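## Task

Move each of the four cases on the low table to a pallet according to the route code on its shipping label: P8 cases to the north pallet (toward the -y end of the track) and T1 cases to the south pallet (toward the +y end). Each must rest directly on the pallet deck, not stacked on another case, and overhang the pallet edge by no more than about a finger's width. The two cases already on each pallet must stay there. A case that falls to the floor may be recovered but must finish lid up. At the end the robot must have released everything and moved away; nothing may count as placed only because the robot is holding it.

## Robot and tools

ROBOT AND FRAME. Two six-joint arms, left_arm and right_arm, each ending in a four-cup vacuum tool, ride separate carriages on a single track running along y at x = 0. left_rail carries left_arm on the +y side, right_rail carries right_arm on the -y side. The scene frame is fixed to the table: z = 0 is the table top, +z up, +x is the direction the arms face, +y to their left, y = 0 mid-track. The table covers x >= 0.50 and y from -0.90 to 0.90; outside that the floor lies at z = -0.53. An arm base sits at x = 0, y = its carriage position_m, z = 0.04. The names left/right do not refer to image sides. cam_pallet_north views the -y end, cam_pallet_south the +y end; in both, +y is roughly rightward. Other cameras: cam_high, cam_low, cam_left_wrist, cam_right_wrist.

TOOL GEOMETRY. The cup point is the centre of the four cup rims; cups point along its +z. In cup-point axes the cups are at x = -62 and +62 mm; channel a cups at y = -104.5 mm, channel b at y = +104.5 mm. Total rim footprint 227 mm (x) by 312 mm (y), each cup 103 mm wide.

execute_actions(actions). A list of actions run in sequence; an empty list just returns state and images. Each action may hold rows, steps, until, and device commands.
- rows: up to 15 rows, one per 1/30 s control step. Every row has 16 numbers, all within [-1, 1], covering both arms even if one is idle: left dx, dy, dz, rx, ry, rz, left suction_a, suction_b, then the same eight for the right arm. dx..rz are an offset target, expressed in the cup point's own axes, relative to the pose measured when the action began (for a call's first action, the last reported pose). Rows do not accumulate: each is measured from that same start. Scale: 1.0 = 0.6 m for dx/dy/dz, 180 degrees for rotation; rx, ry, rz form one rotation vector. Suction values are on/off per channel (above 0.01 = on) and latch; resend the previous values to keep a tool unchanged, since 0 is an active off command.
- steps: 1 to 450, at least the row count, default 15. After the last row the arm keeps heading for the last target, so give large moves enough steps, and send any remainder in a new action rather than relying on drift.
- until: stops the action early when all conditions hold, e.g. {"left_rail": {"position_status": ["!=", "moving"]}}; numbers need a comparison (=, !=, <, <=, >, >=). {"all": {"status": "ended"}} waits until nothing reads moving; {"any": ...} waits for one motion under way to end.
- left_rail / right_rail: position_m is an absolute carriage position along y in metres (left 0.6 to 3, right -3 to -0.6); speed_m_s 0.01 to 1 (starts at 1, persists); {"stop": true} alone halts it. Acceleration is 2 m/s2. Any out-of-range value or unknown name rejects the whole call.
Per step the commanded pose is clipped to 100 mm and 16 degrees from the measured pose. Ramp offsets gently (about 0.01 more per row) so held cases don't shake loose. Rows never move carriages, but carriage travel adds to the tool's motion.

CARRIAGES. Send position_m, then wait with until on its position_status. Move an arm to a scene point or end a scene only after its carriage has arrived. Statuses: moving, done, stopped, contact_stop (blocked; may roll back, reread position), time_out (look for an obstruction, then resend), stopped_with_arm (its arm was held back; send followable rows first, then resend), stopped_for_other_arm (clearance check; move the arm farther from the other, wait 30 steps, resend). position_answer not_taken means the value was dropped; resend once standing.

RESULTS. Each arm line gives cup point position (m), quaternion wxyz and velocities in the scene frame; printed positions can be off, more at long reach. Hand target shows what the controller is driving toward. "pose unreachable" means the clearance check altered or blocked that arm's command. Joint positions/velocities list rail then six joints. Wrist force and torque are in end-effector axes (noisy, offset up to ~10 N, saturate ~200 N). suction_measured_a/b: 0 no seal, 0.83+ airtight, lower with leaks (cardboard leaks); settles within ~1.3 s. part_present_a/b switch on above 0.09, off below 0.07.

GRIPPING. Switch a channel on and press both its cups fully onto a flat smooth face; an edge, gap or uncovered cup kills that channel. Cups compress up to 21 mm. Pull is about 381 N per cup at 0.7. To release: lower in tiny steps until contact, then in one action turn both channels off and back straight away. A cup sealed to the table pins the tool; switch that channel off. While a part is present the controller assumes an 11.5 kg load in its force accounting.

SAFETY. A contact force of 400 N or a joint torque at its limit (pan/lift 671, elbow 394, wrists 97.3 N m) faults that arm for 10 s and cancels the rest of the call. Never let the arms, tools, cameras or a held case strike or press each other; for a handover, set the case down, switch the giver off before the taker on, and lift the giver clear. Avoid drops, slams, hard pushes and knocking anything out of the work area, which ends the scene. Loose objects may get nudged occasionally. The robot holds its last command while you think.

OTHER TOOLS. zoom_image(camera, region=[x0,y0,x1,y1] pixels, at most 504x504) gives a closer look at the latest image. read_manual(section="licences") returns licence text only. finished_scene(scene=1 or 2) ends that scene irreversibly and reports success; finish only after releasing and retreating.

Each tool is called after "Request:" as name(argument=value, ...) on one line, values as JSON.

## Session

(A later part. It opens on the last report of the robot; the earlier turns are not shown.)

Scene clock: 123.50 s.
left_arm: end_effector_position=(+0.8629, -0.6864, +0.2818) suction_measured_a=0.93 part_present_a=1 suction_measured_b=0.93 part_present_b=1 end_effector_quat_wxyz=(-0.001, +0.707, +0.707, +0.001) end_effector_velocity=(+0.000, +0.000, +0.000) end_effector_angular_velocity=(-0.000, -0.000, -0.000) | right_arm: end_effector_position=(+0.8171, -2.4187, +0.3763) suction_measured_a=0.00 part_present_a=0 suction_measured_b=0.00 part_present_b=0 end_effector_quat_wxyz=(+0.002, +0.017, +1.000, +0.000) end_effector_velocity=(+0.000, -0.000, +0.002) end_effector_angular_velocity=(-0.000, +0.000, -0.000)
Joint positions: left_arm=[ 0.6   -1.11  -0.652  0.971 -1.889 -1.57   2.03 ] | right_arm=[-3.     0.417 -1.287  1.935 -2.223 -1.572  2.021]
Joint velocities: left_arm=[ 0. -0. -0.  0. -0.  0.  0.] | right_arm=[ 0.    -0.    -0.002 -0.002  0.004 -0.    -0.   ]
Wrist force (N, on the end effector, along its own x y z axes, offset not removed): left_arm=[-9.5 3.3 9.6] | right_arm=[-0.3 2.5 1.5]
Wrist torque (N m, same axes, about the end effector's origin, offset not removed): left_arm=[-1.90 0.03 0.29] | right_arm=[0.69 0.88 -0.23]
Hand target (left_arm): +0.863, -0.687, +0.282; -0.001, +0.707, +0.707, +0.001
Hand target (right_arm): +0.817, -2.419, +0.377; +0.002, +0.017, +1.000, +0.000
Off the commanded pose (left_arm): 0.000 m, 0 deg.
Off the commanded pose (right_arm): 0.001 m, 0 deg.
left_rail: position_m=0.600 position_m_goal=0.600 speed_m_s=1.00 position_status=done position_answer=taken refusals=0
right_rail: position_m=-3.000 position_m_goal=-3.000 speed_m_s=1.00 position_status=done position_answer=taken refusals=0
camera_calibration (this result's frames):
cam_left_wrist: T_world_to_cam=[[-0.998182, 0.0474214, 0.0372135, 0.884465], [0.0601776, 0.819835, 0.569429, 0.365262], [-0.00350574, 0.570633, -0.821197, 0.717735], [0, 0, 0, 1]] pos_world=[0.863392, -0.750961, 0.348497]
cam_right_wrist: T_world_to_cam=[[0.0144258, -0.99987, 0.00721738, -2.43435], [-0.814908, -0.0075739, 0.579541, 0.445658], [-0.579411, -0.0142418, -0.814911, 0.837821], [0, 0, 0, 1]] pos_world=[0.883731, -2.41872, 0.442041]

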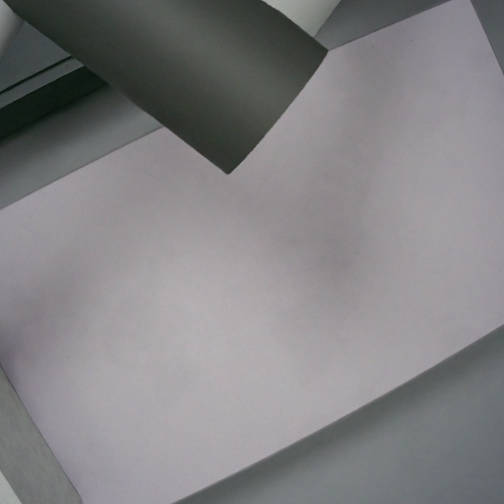

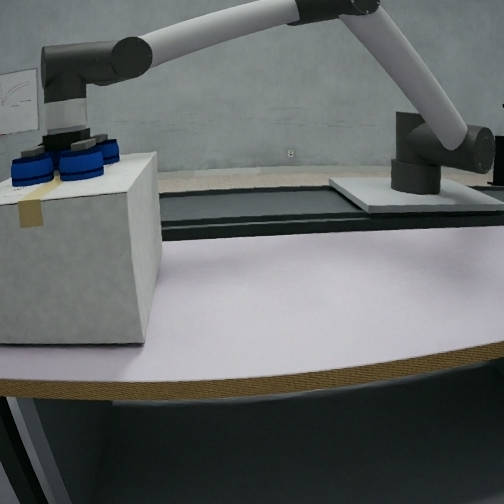

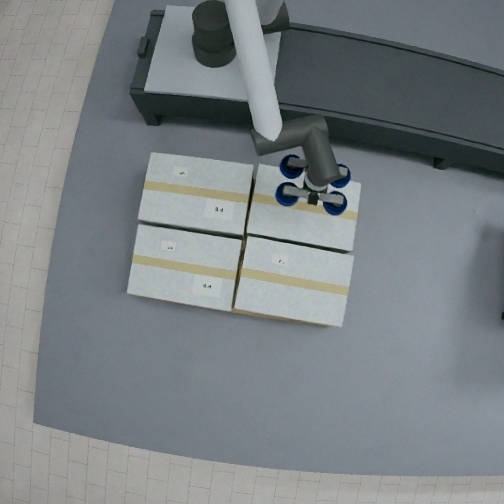

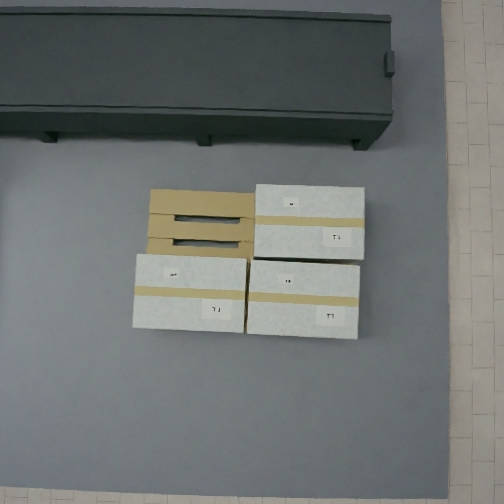

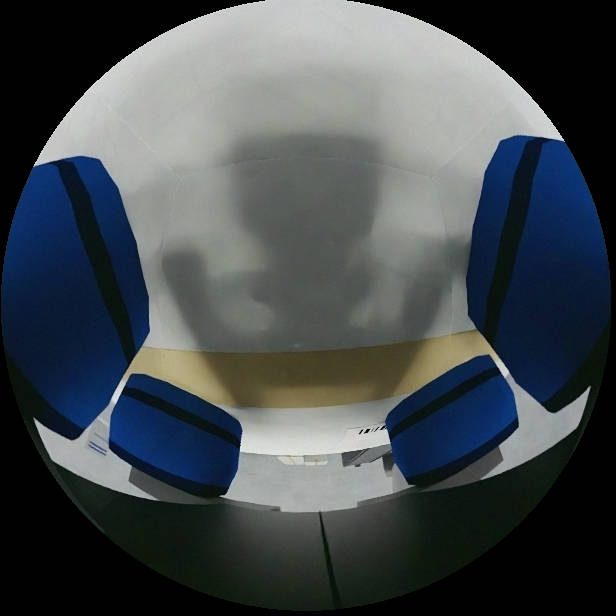

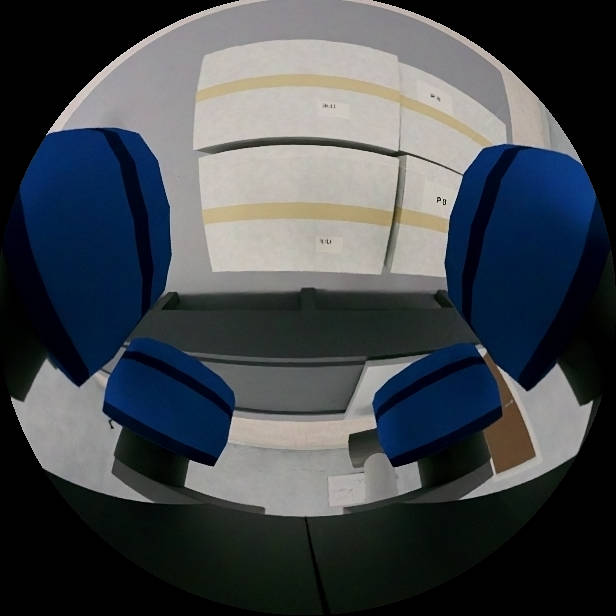

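Request:
execute_actions(actions=[{"rows":[[0,0,-0.05,0,0,0,1,1,0,0,0,0,0,0,0,0],[0,0,-0.2,0,0,0,1,1,0,0,0,0,0,0,0,0]],"steps":35},{"rows":[[0.3,0,0,0,0,0,1,1,0,0,0,0,0,0,0,0],[0.6,0,0,0,0,0,1,1,0,0,0,0,0,0,0,0]],"steps":45},{"rows":[[0.6,0,0,0,0,0,1,1,0,0,0,0,0,0,0,0]],"steps":45},{"left_rail":{"position_m":3.0},"steps":150,"until":{"all":{"status":"ended"}}},{"steps":10},{"rows":[[0,0,0,0,0,-0.495,1,1,0,0,0,0,0,0,0,0]],"steps":50},{"rows":[[0.05,0,0.33,0,0,0,1,1,0,0,0,0,0,0,0,0]],"steps":45}])

Scene clock: 142.00 s.
left_arm: end_effector_position=(+0.8324, +2.4334, +0.2044) suction_measured_a=0.93 part_present_a=1 suction_measured_b=0.93 part_present_b=1 end_effector_quat_wxyz=(-0.000, +0.008, +1.000, +0.001) end_effector_velocity=(-0.000, -0.000, -0.000) end_effector_angular_velocity=(+0.000, +0.000, -0.000) | right_arm: end_effector_position=(+0.8171, -2.4187, +0.3763) suction_measured_a=0.00 part_present_a=0 suction_measured_b=0.00 part_present_b=0 end_effector_quat_wxyz=(+0.002, +0.017, +1.000, +0.000) end_effector_velocity=(-0.000, +0.000, +0.000) end_effector_angular_velocity=(+0.000, -0.000, +0.000)
Joint positions: left_arm=[ 3.    -0.799 -1.132  2.017 -2.454 -1.57   0.789] | right_arm=[-3.     0.417 -1.287  1.935 -2.223 -1.572  2.021]
Joint velocities: left_arm=[ 0. -0.  0.  0. -0. -0.  0.] | right_arm=[ 0.  0. -0.  0. -0.  0. -0.]
Wrist force (N, on the end effector, along its own x y z axes, offset not removed): left_arm=[-9.2 3.2 11.1] | right_arm=[-7.3 -3.1 -3.9]
Wrist torque (N m, same axes, about the end effector's origin, offset not removed): left_arm=[-1.96 -0.07 0.35] | right_arm=[-0.12 1.63 -0.17]
Hand target (left_arm): +0.832, +2.433, +0.204; -0.000, +0.008, +1.000, +0.001
Hand target (right_arm): +0.817, -2.419, +0.376; +0.002, +0.017, +1.000, +0.000
Off the commanded pose (left_arm): 0.000 m, 0 deg.
Off the commanded pose (right_arm): 0.000 m, 0 deg.
left_rail: position_m=3.000 position_m_goal=3.000 speed_m_s=1.00 position_status=done position_answer=taken refusals=0
right_rail: position_m=-3.000 position_m_goal=-3.000 speed_m_s=1.00 position_status=done position_answer=taken refusals=0
camera_calibration (this result's frames):
cam_left_wrist: T_world_to_cam=[[-0.0647619, -0.997241, 0.0362842, 2.47428], [-0.819658, 0.0738983, 0.568067, 0.401201], [-0.569181, 0.00704848, -0.822182, 0.716316], [0, 0, 0, 1]] pos_world=[0.8968, 2.43276, 0.271256]
cam_right_wrist: T_world_to_cam=[[0.0144217, -0.99987, 0.00722033, -2.43436], [-0.814912, -0.00756895, 0.579536, 0.445684], [-0.579405, -0.0142418, -0.814915, 0.837828], [0, 0, 0, 1]] pos_world=[0.883743, -2.41874, 0.442046]

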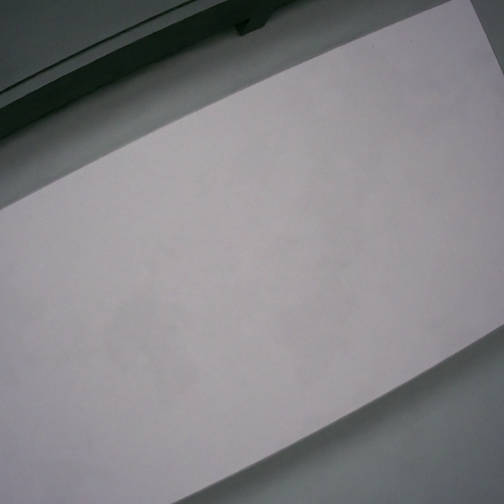

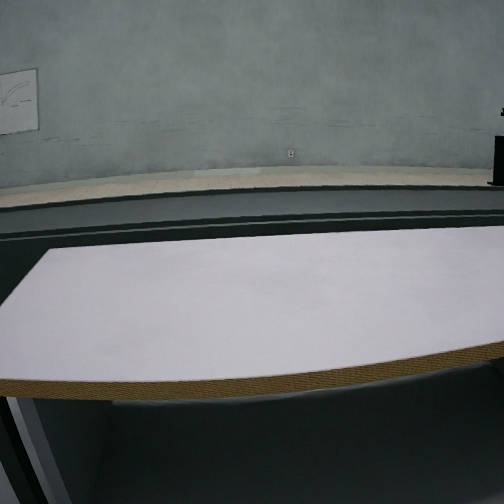

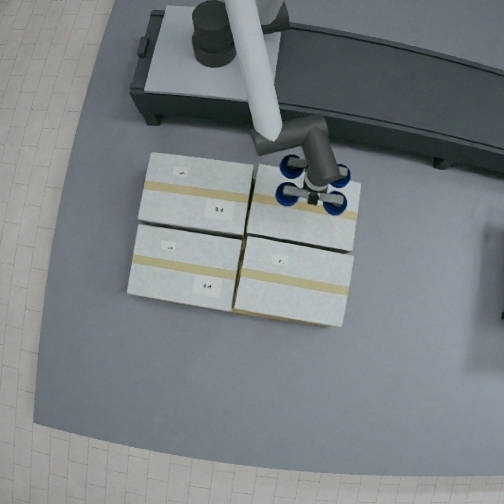

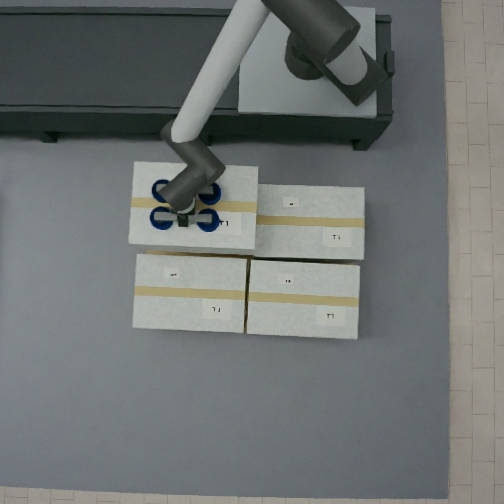

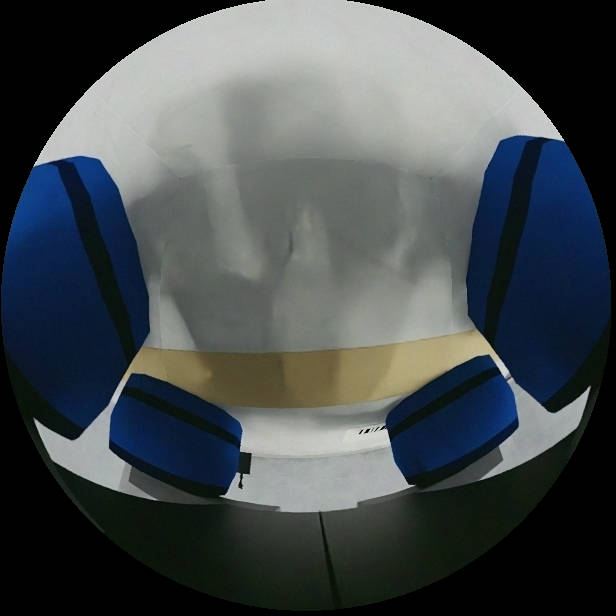

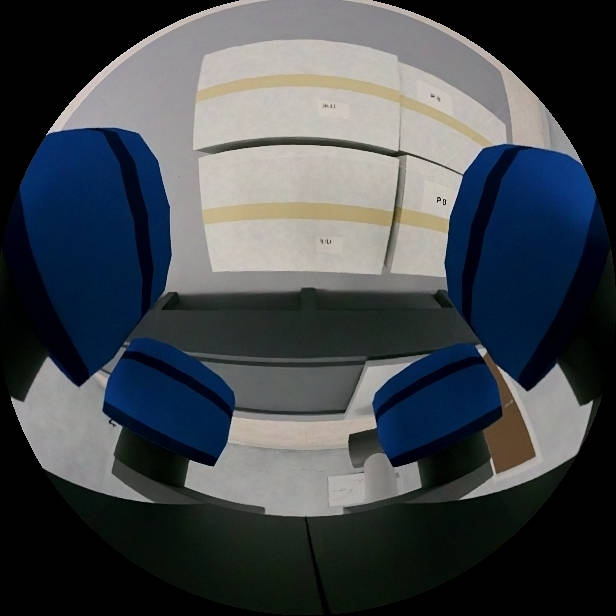

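Request:
execute_actions(actions=[{"rows":[[0,-0.058,0,0,0,0,1,1,0,0,0,0,0,0,0,0]],"steps":20},{"rows":[[0,0,0.2,0,0,0,1,1,0,0,0,0,0,0,0,0],[0,0,0.43,0,0,0,1,1,0,0,0,0,0,0,0,0]],"steps":55}])

Scene clock: 148.17 s.
left_arm: end_effector_position=(+0.8317, +2.3988, -0.0539) suction_measured_a=0.93 part_present_a=1 suction_measured_b=0.93 part_present_b=1 end_effector_quat_wxyz=(-0.000, +0.008, +1.000, +0.001) end_effector_velocity=(-0.000, -0.000, -0.000) end_effector_angular_velocity=(-0.000, +0.000, +0.000) | right_arm: end_effector_position=(+0.8171, -2.4187, +0.3763) suction_measured_a=0.00 part_present_a=0 suction_measured_b=0.00 part_present_b=0 end_effector_quat_wxyz=(+0.002, +0.017, +1.000, +0.000) end_effector_velocity=(-0.000, -0.000, +0.000) end_effector_angular_velocity=(+0.000, -0.000, -0.000)
Joint positions: left_arm=[ 3.    -0.823 -0.831  2.028 -2.767 -1.57   0.764] | right_arm=[-3.     0.417 -1.287  1.935 -2.223 -1.572  2.021]
Joint velocities: left_arm=[ 0.  0.  0. -0. -0. -0.  0.] | right_arm=[ 0. -0. -0.  0. -0.  0. -0.]
Wrist force (N, on the end effector, along its own x y z axes, offset not removed): left_arm=[-9.9 2.0 11.4] | right_arm=[1.4 0.9 -0.1]
Wrist torque (N m, same axes, about the end effector's origin, offset not removed): left_arm=[-2.07 0.12 0.27] | right_arm=[0.44 0.41 -0.34]
Hand target (left_arm): +0.832, +2.399, -0.054; -0.000, +0.008, +1.000, +0.001
Hand target (right_arm): +0.817, -2.419, +0.376; +0.002, +0.017, +1.000, +0.000
Off the commanded pose (left_arm): 0.000 m, 0 deg.
Off the commanded pose (right_arm): 0.000 m, 0 deg.
left_rail: position_m=3.000 position_m_goal=3.000 speed_m_s=1.00 position_status=done position_answer=taken refusals=0
right_rail: position_m=-3.000 position_m_goal=-3.000 speed_m_s=1.00 position_status=done position_answer=taken refusals=0
camera_calibration (this result's frames):
cam_left_wrist: T_world_to_cam=[[-0.0647562, -0.997242, 0.0362708, 2.44913], [-0.81967, 0.0738862, 0.568051, 0.549988], [-0.569165, 0.00705475, -0.822193, 0.503728], [0, 0, 0, 1]] pos_world=[0.896109, 2.39818, 0.0129086]
cam_right_wrist: T_world_to_cam=[[0.0144217, -0.99987, 0.0072203, -2.43436], [-0.814912, -0.00756894, 0.579536, 0.445684], [-0.579405, -0.0142418, -0.814915, 0.837829], [0, 0, 0, 1]] pos_world=[0.883743, -2.41874, 0.442046]

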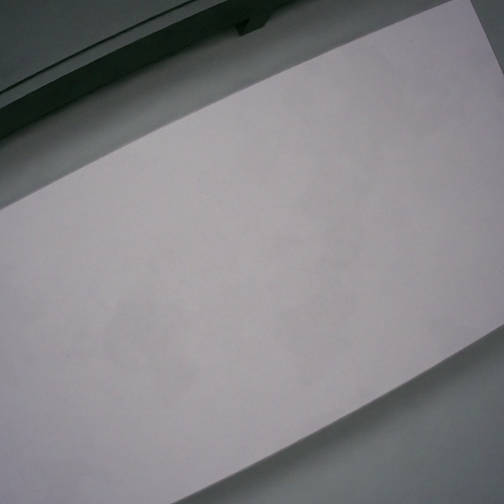

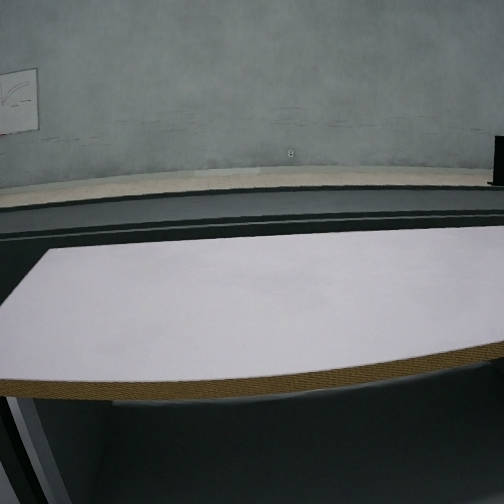

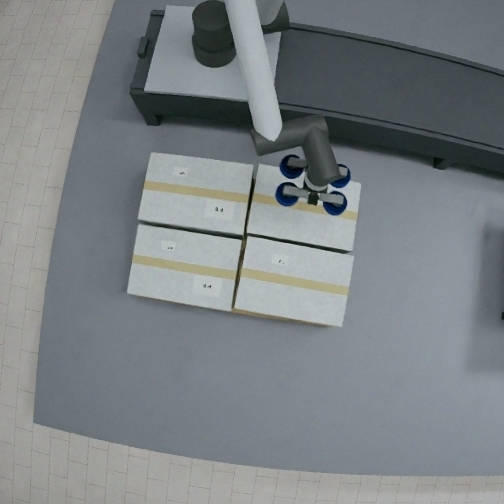

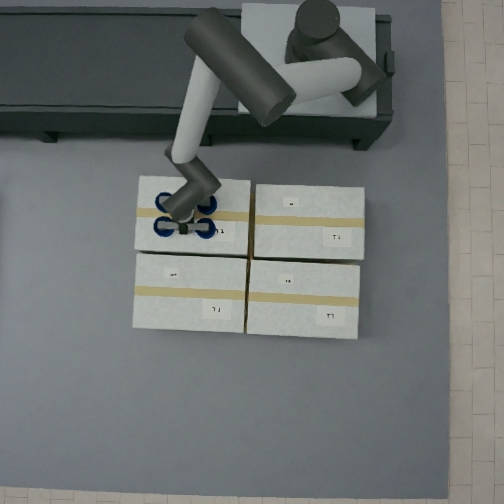

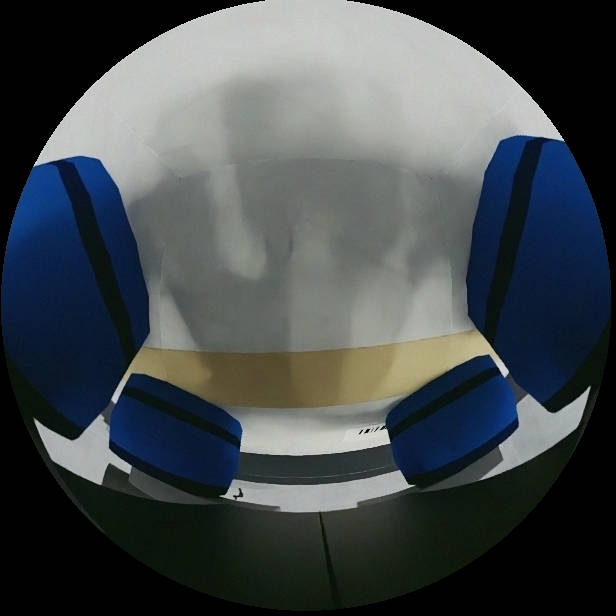

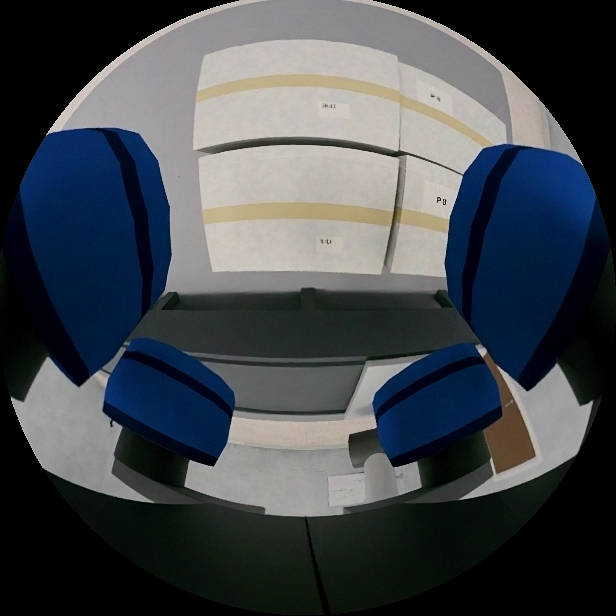

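Request:
execute_actions(actions=[{"rows":[[-0.008,0.017,0,0,0,0,1,1,0,0,0,0,0,0,0,0]],"steps":15},{"rows":[[0,0,0.085,0,0,0,1,1,0,0,0,0,0,0,0,0]],"steps":30},{"rows":[[0,0,-0.8,0,0,0,0,0,0,0,0,0,0,0,0,0]],"steps":45}])

Request:
finished_scene(scene=2)

Scene clock: 156.33 s.
left_arm: end_effector_position=(+0.8367, +2.4088, +0.3753) suction_measured_a=0.00 part_present_a=0 suction_measured_b=0.00 part_present_b=0 end_effector_quat_wxyz=(-0.000, +0.008, +1.000, +0.001) end_effector_velocity=(-0.000, -0.000, +0.002) end_effector_angular_velocity=(-0.000, +0.001, -0.000) | right_arm: end_effector_position=(+0.8171, -2.4187, +0.3763) suction_measured_a=0.00 part_present_a=0 suction_measured_b=0.00 part_present_b=0 end_effector_quat_wxyz=(+0.002, +0.017, +1.000, +0.000) end_effector_velocity=(-0.000, +0.000, +0.000) end_effector_angular_velocity=(-0.000, -0.000, +0.000)
Joint positions: left_arm=[ 3.    -0.813 -1.264  1.902 -2.208 -1.57   0.775] | right_arm=[-3.     0.417 -1.287  1.935 -2.223 -1.572  2.021]
Joint velocities: left_arm=[ 0.    -0.    -0.002 -0.002  0.003 -0.001 -0.   ] | right_arm=[ 0.  0. -0. -0. -0. -0. -0.]
Wrist force (N, on the end effector, along its own x y z axes, offset not removed): left_arm=[-9.5 2.8 0.0] | right_arm=[-9.2 0.8 -3.3]
Wrist torque (N m, same axes, about the end effector's origin, offset not removed): left_arm=[0.44 1.41 0.30] | right_arm=[0.50 1.68 -0.24]
Hand target (left_arm): +0.837, +2.409, +0.376; -0.000, +0.008, +1.000, +0.001
Hand target (right_arm): +0.817, -2.419, +0.376; +0.002, +0.017, +1.000, +0.000
Off the commanded pose (left_arm): 0.001 m, 0 deg.
Off the commanded pose (right_arm): 0.000 m, 0 deg.
left_rail: position_m=3.000 position_m_goal=3.000 speed_m_s=1.00 position_status=done position_answer=taken refusals=0
right_rail: position_m=-3.000 position_m_goal=-3.000 speed_m_s=1.00 position_status=done position_answer=taken refusals=0
camera_calibration (this result's frames):
cam_left_wrist: T_world_to_cam=[[-0.0647274, -0.997247, 0.036169, 2.4439], [-0.819685, 0.0738047, 0.56804, 0.309777], [-0.569146, 0.00712062, -0.822205, 0.859236], [0, 0, 0, 1]] pos_world=[0.901139, 2.40819, 0.442109]
cam_right_wrist: T_world_to_cam=[[0.0144217, -0.99987, 0.00722044, -2.43436], [-0.814912, -0.00756891, 0.579535, 0.445684], [-0.579405, -0.0142419, -0.814915, 0.837828], [0, 0, 0, 1]] pos_world=[0.883743, -2.41874, 0.442046]

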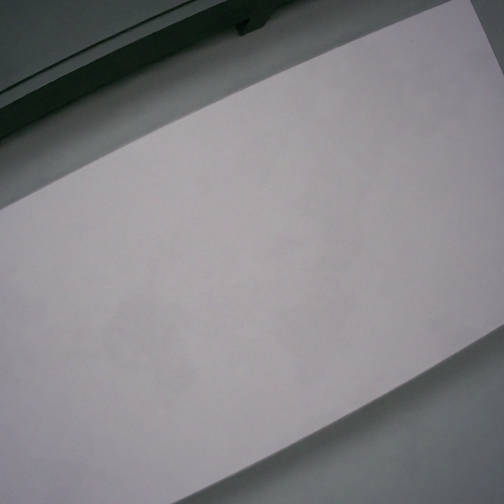

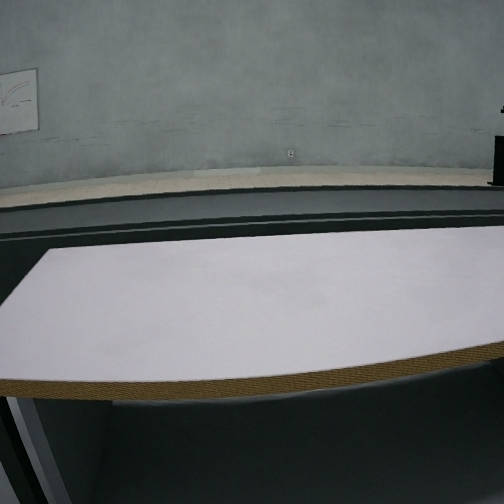

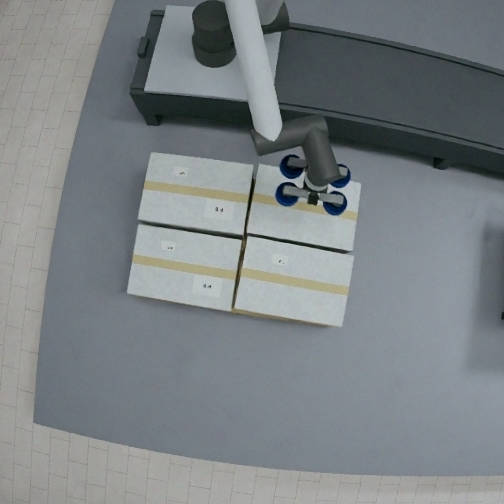

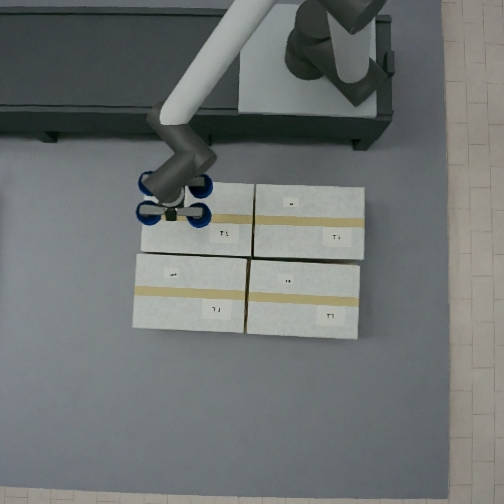

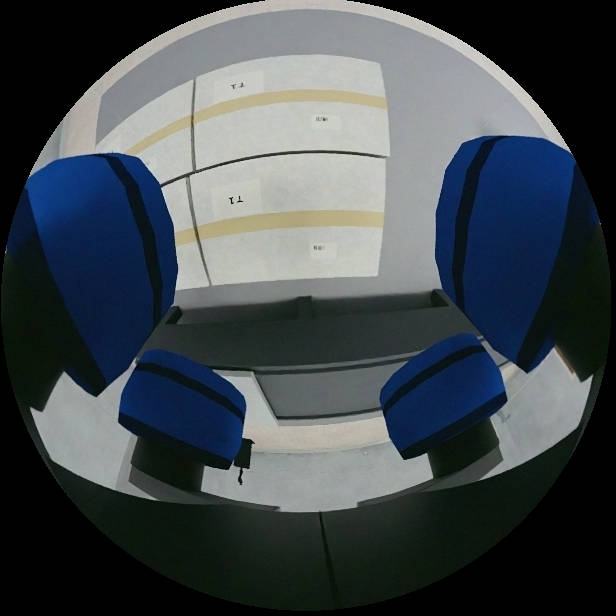

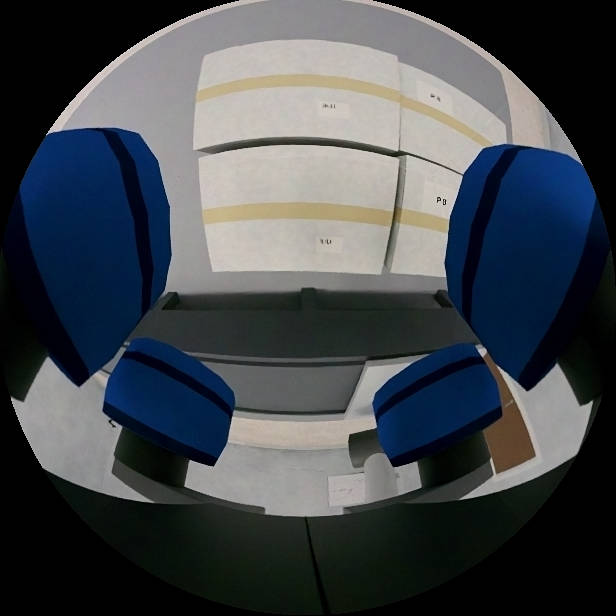

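The scene is finished: the task was done.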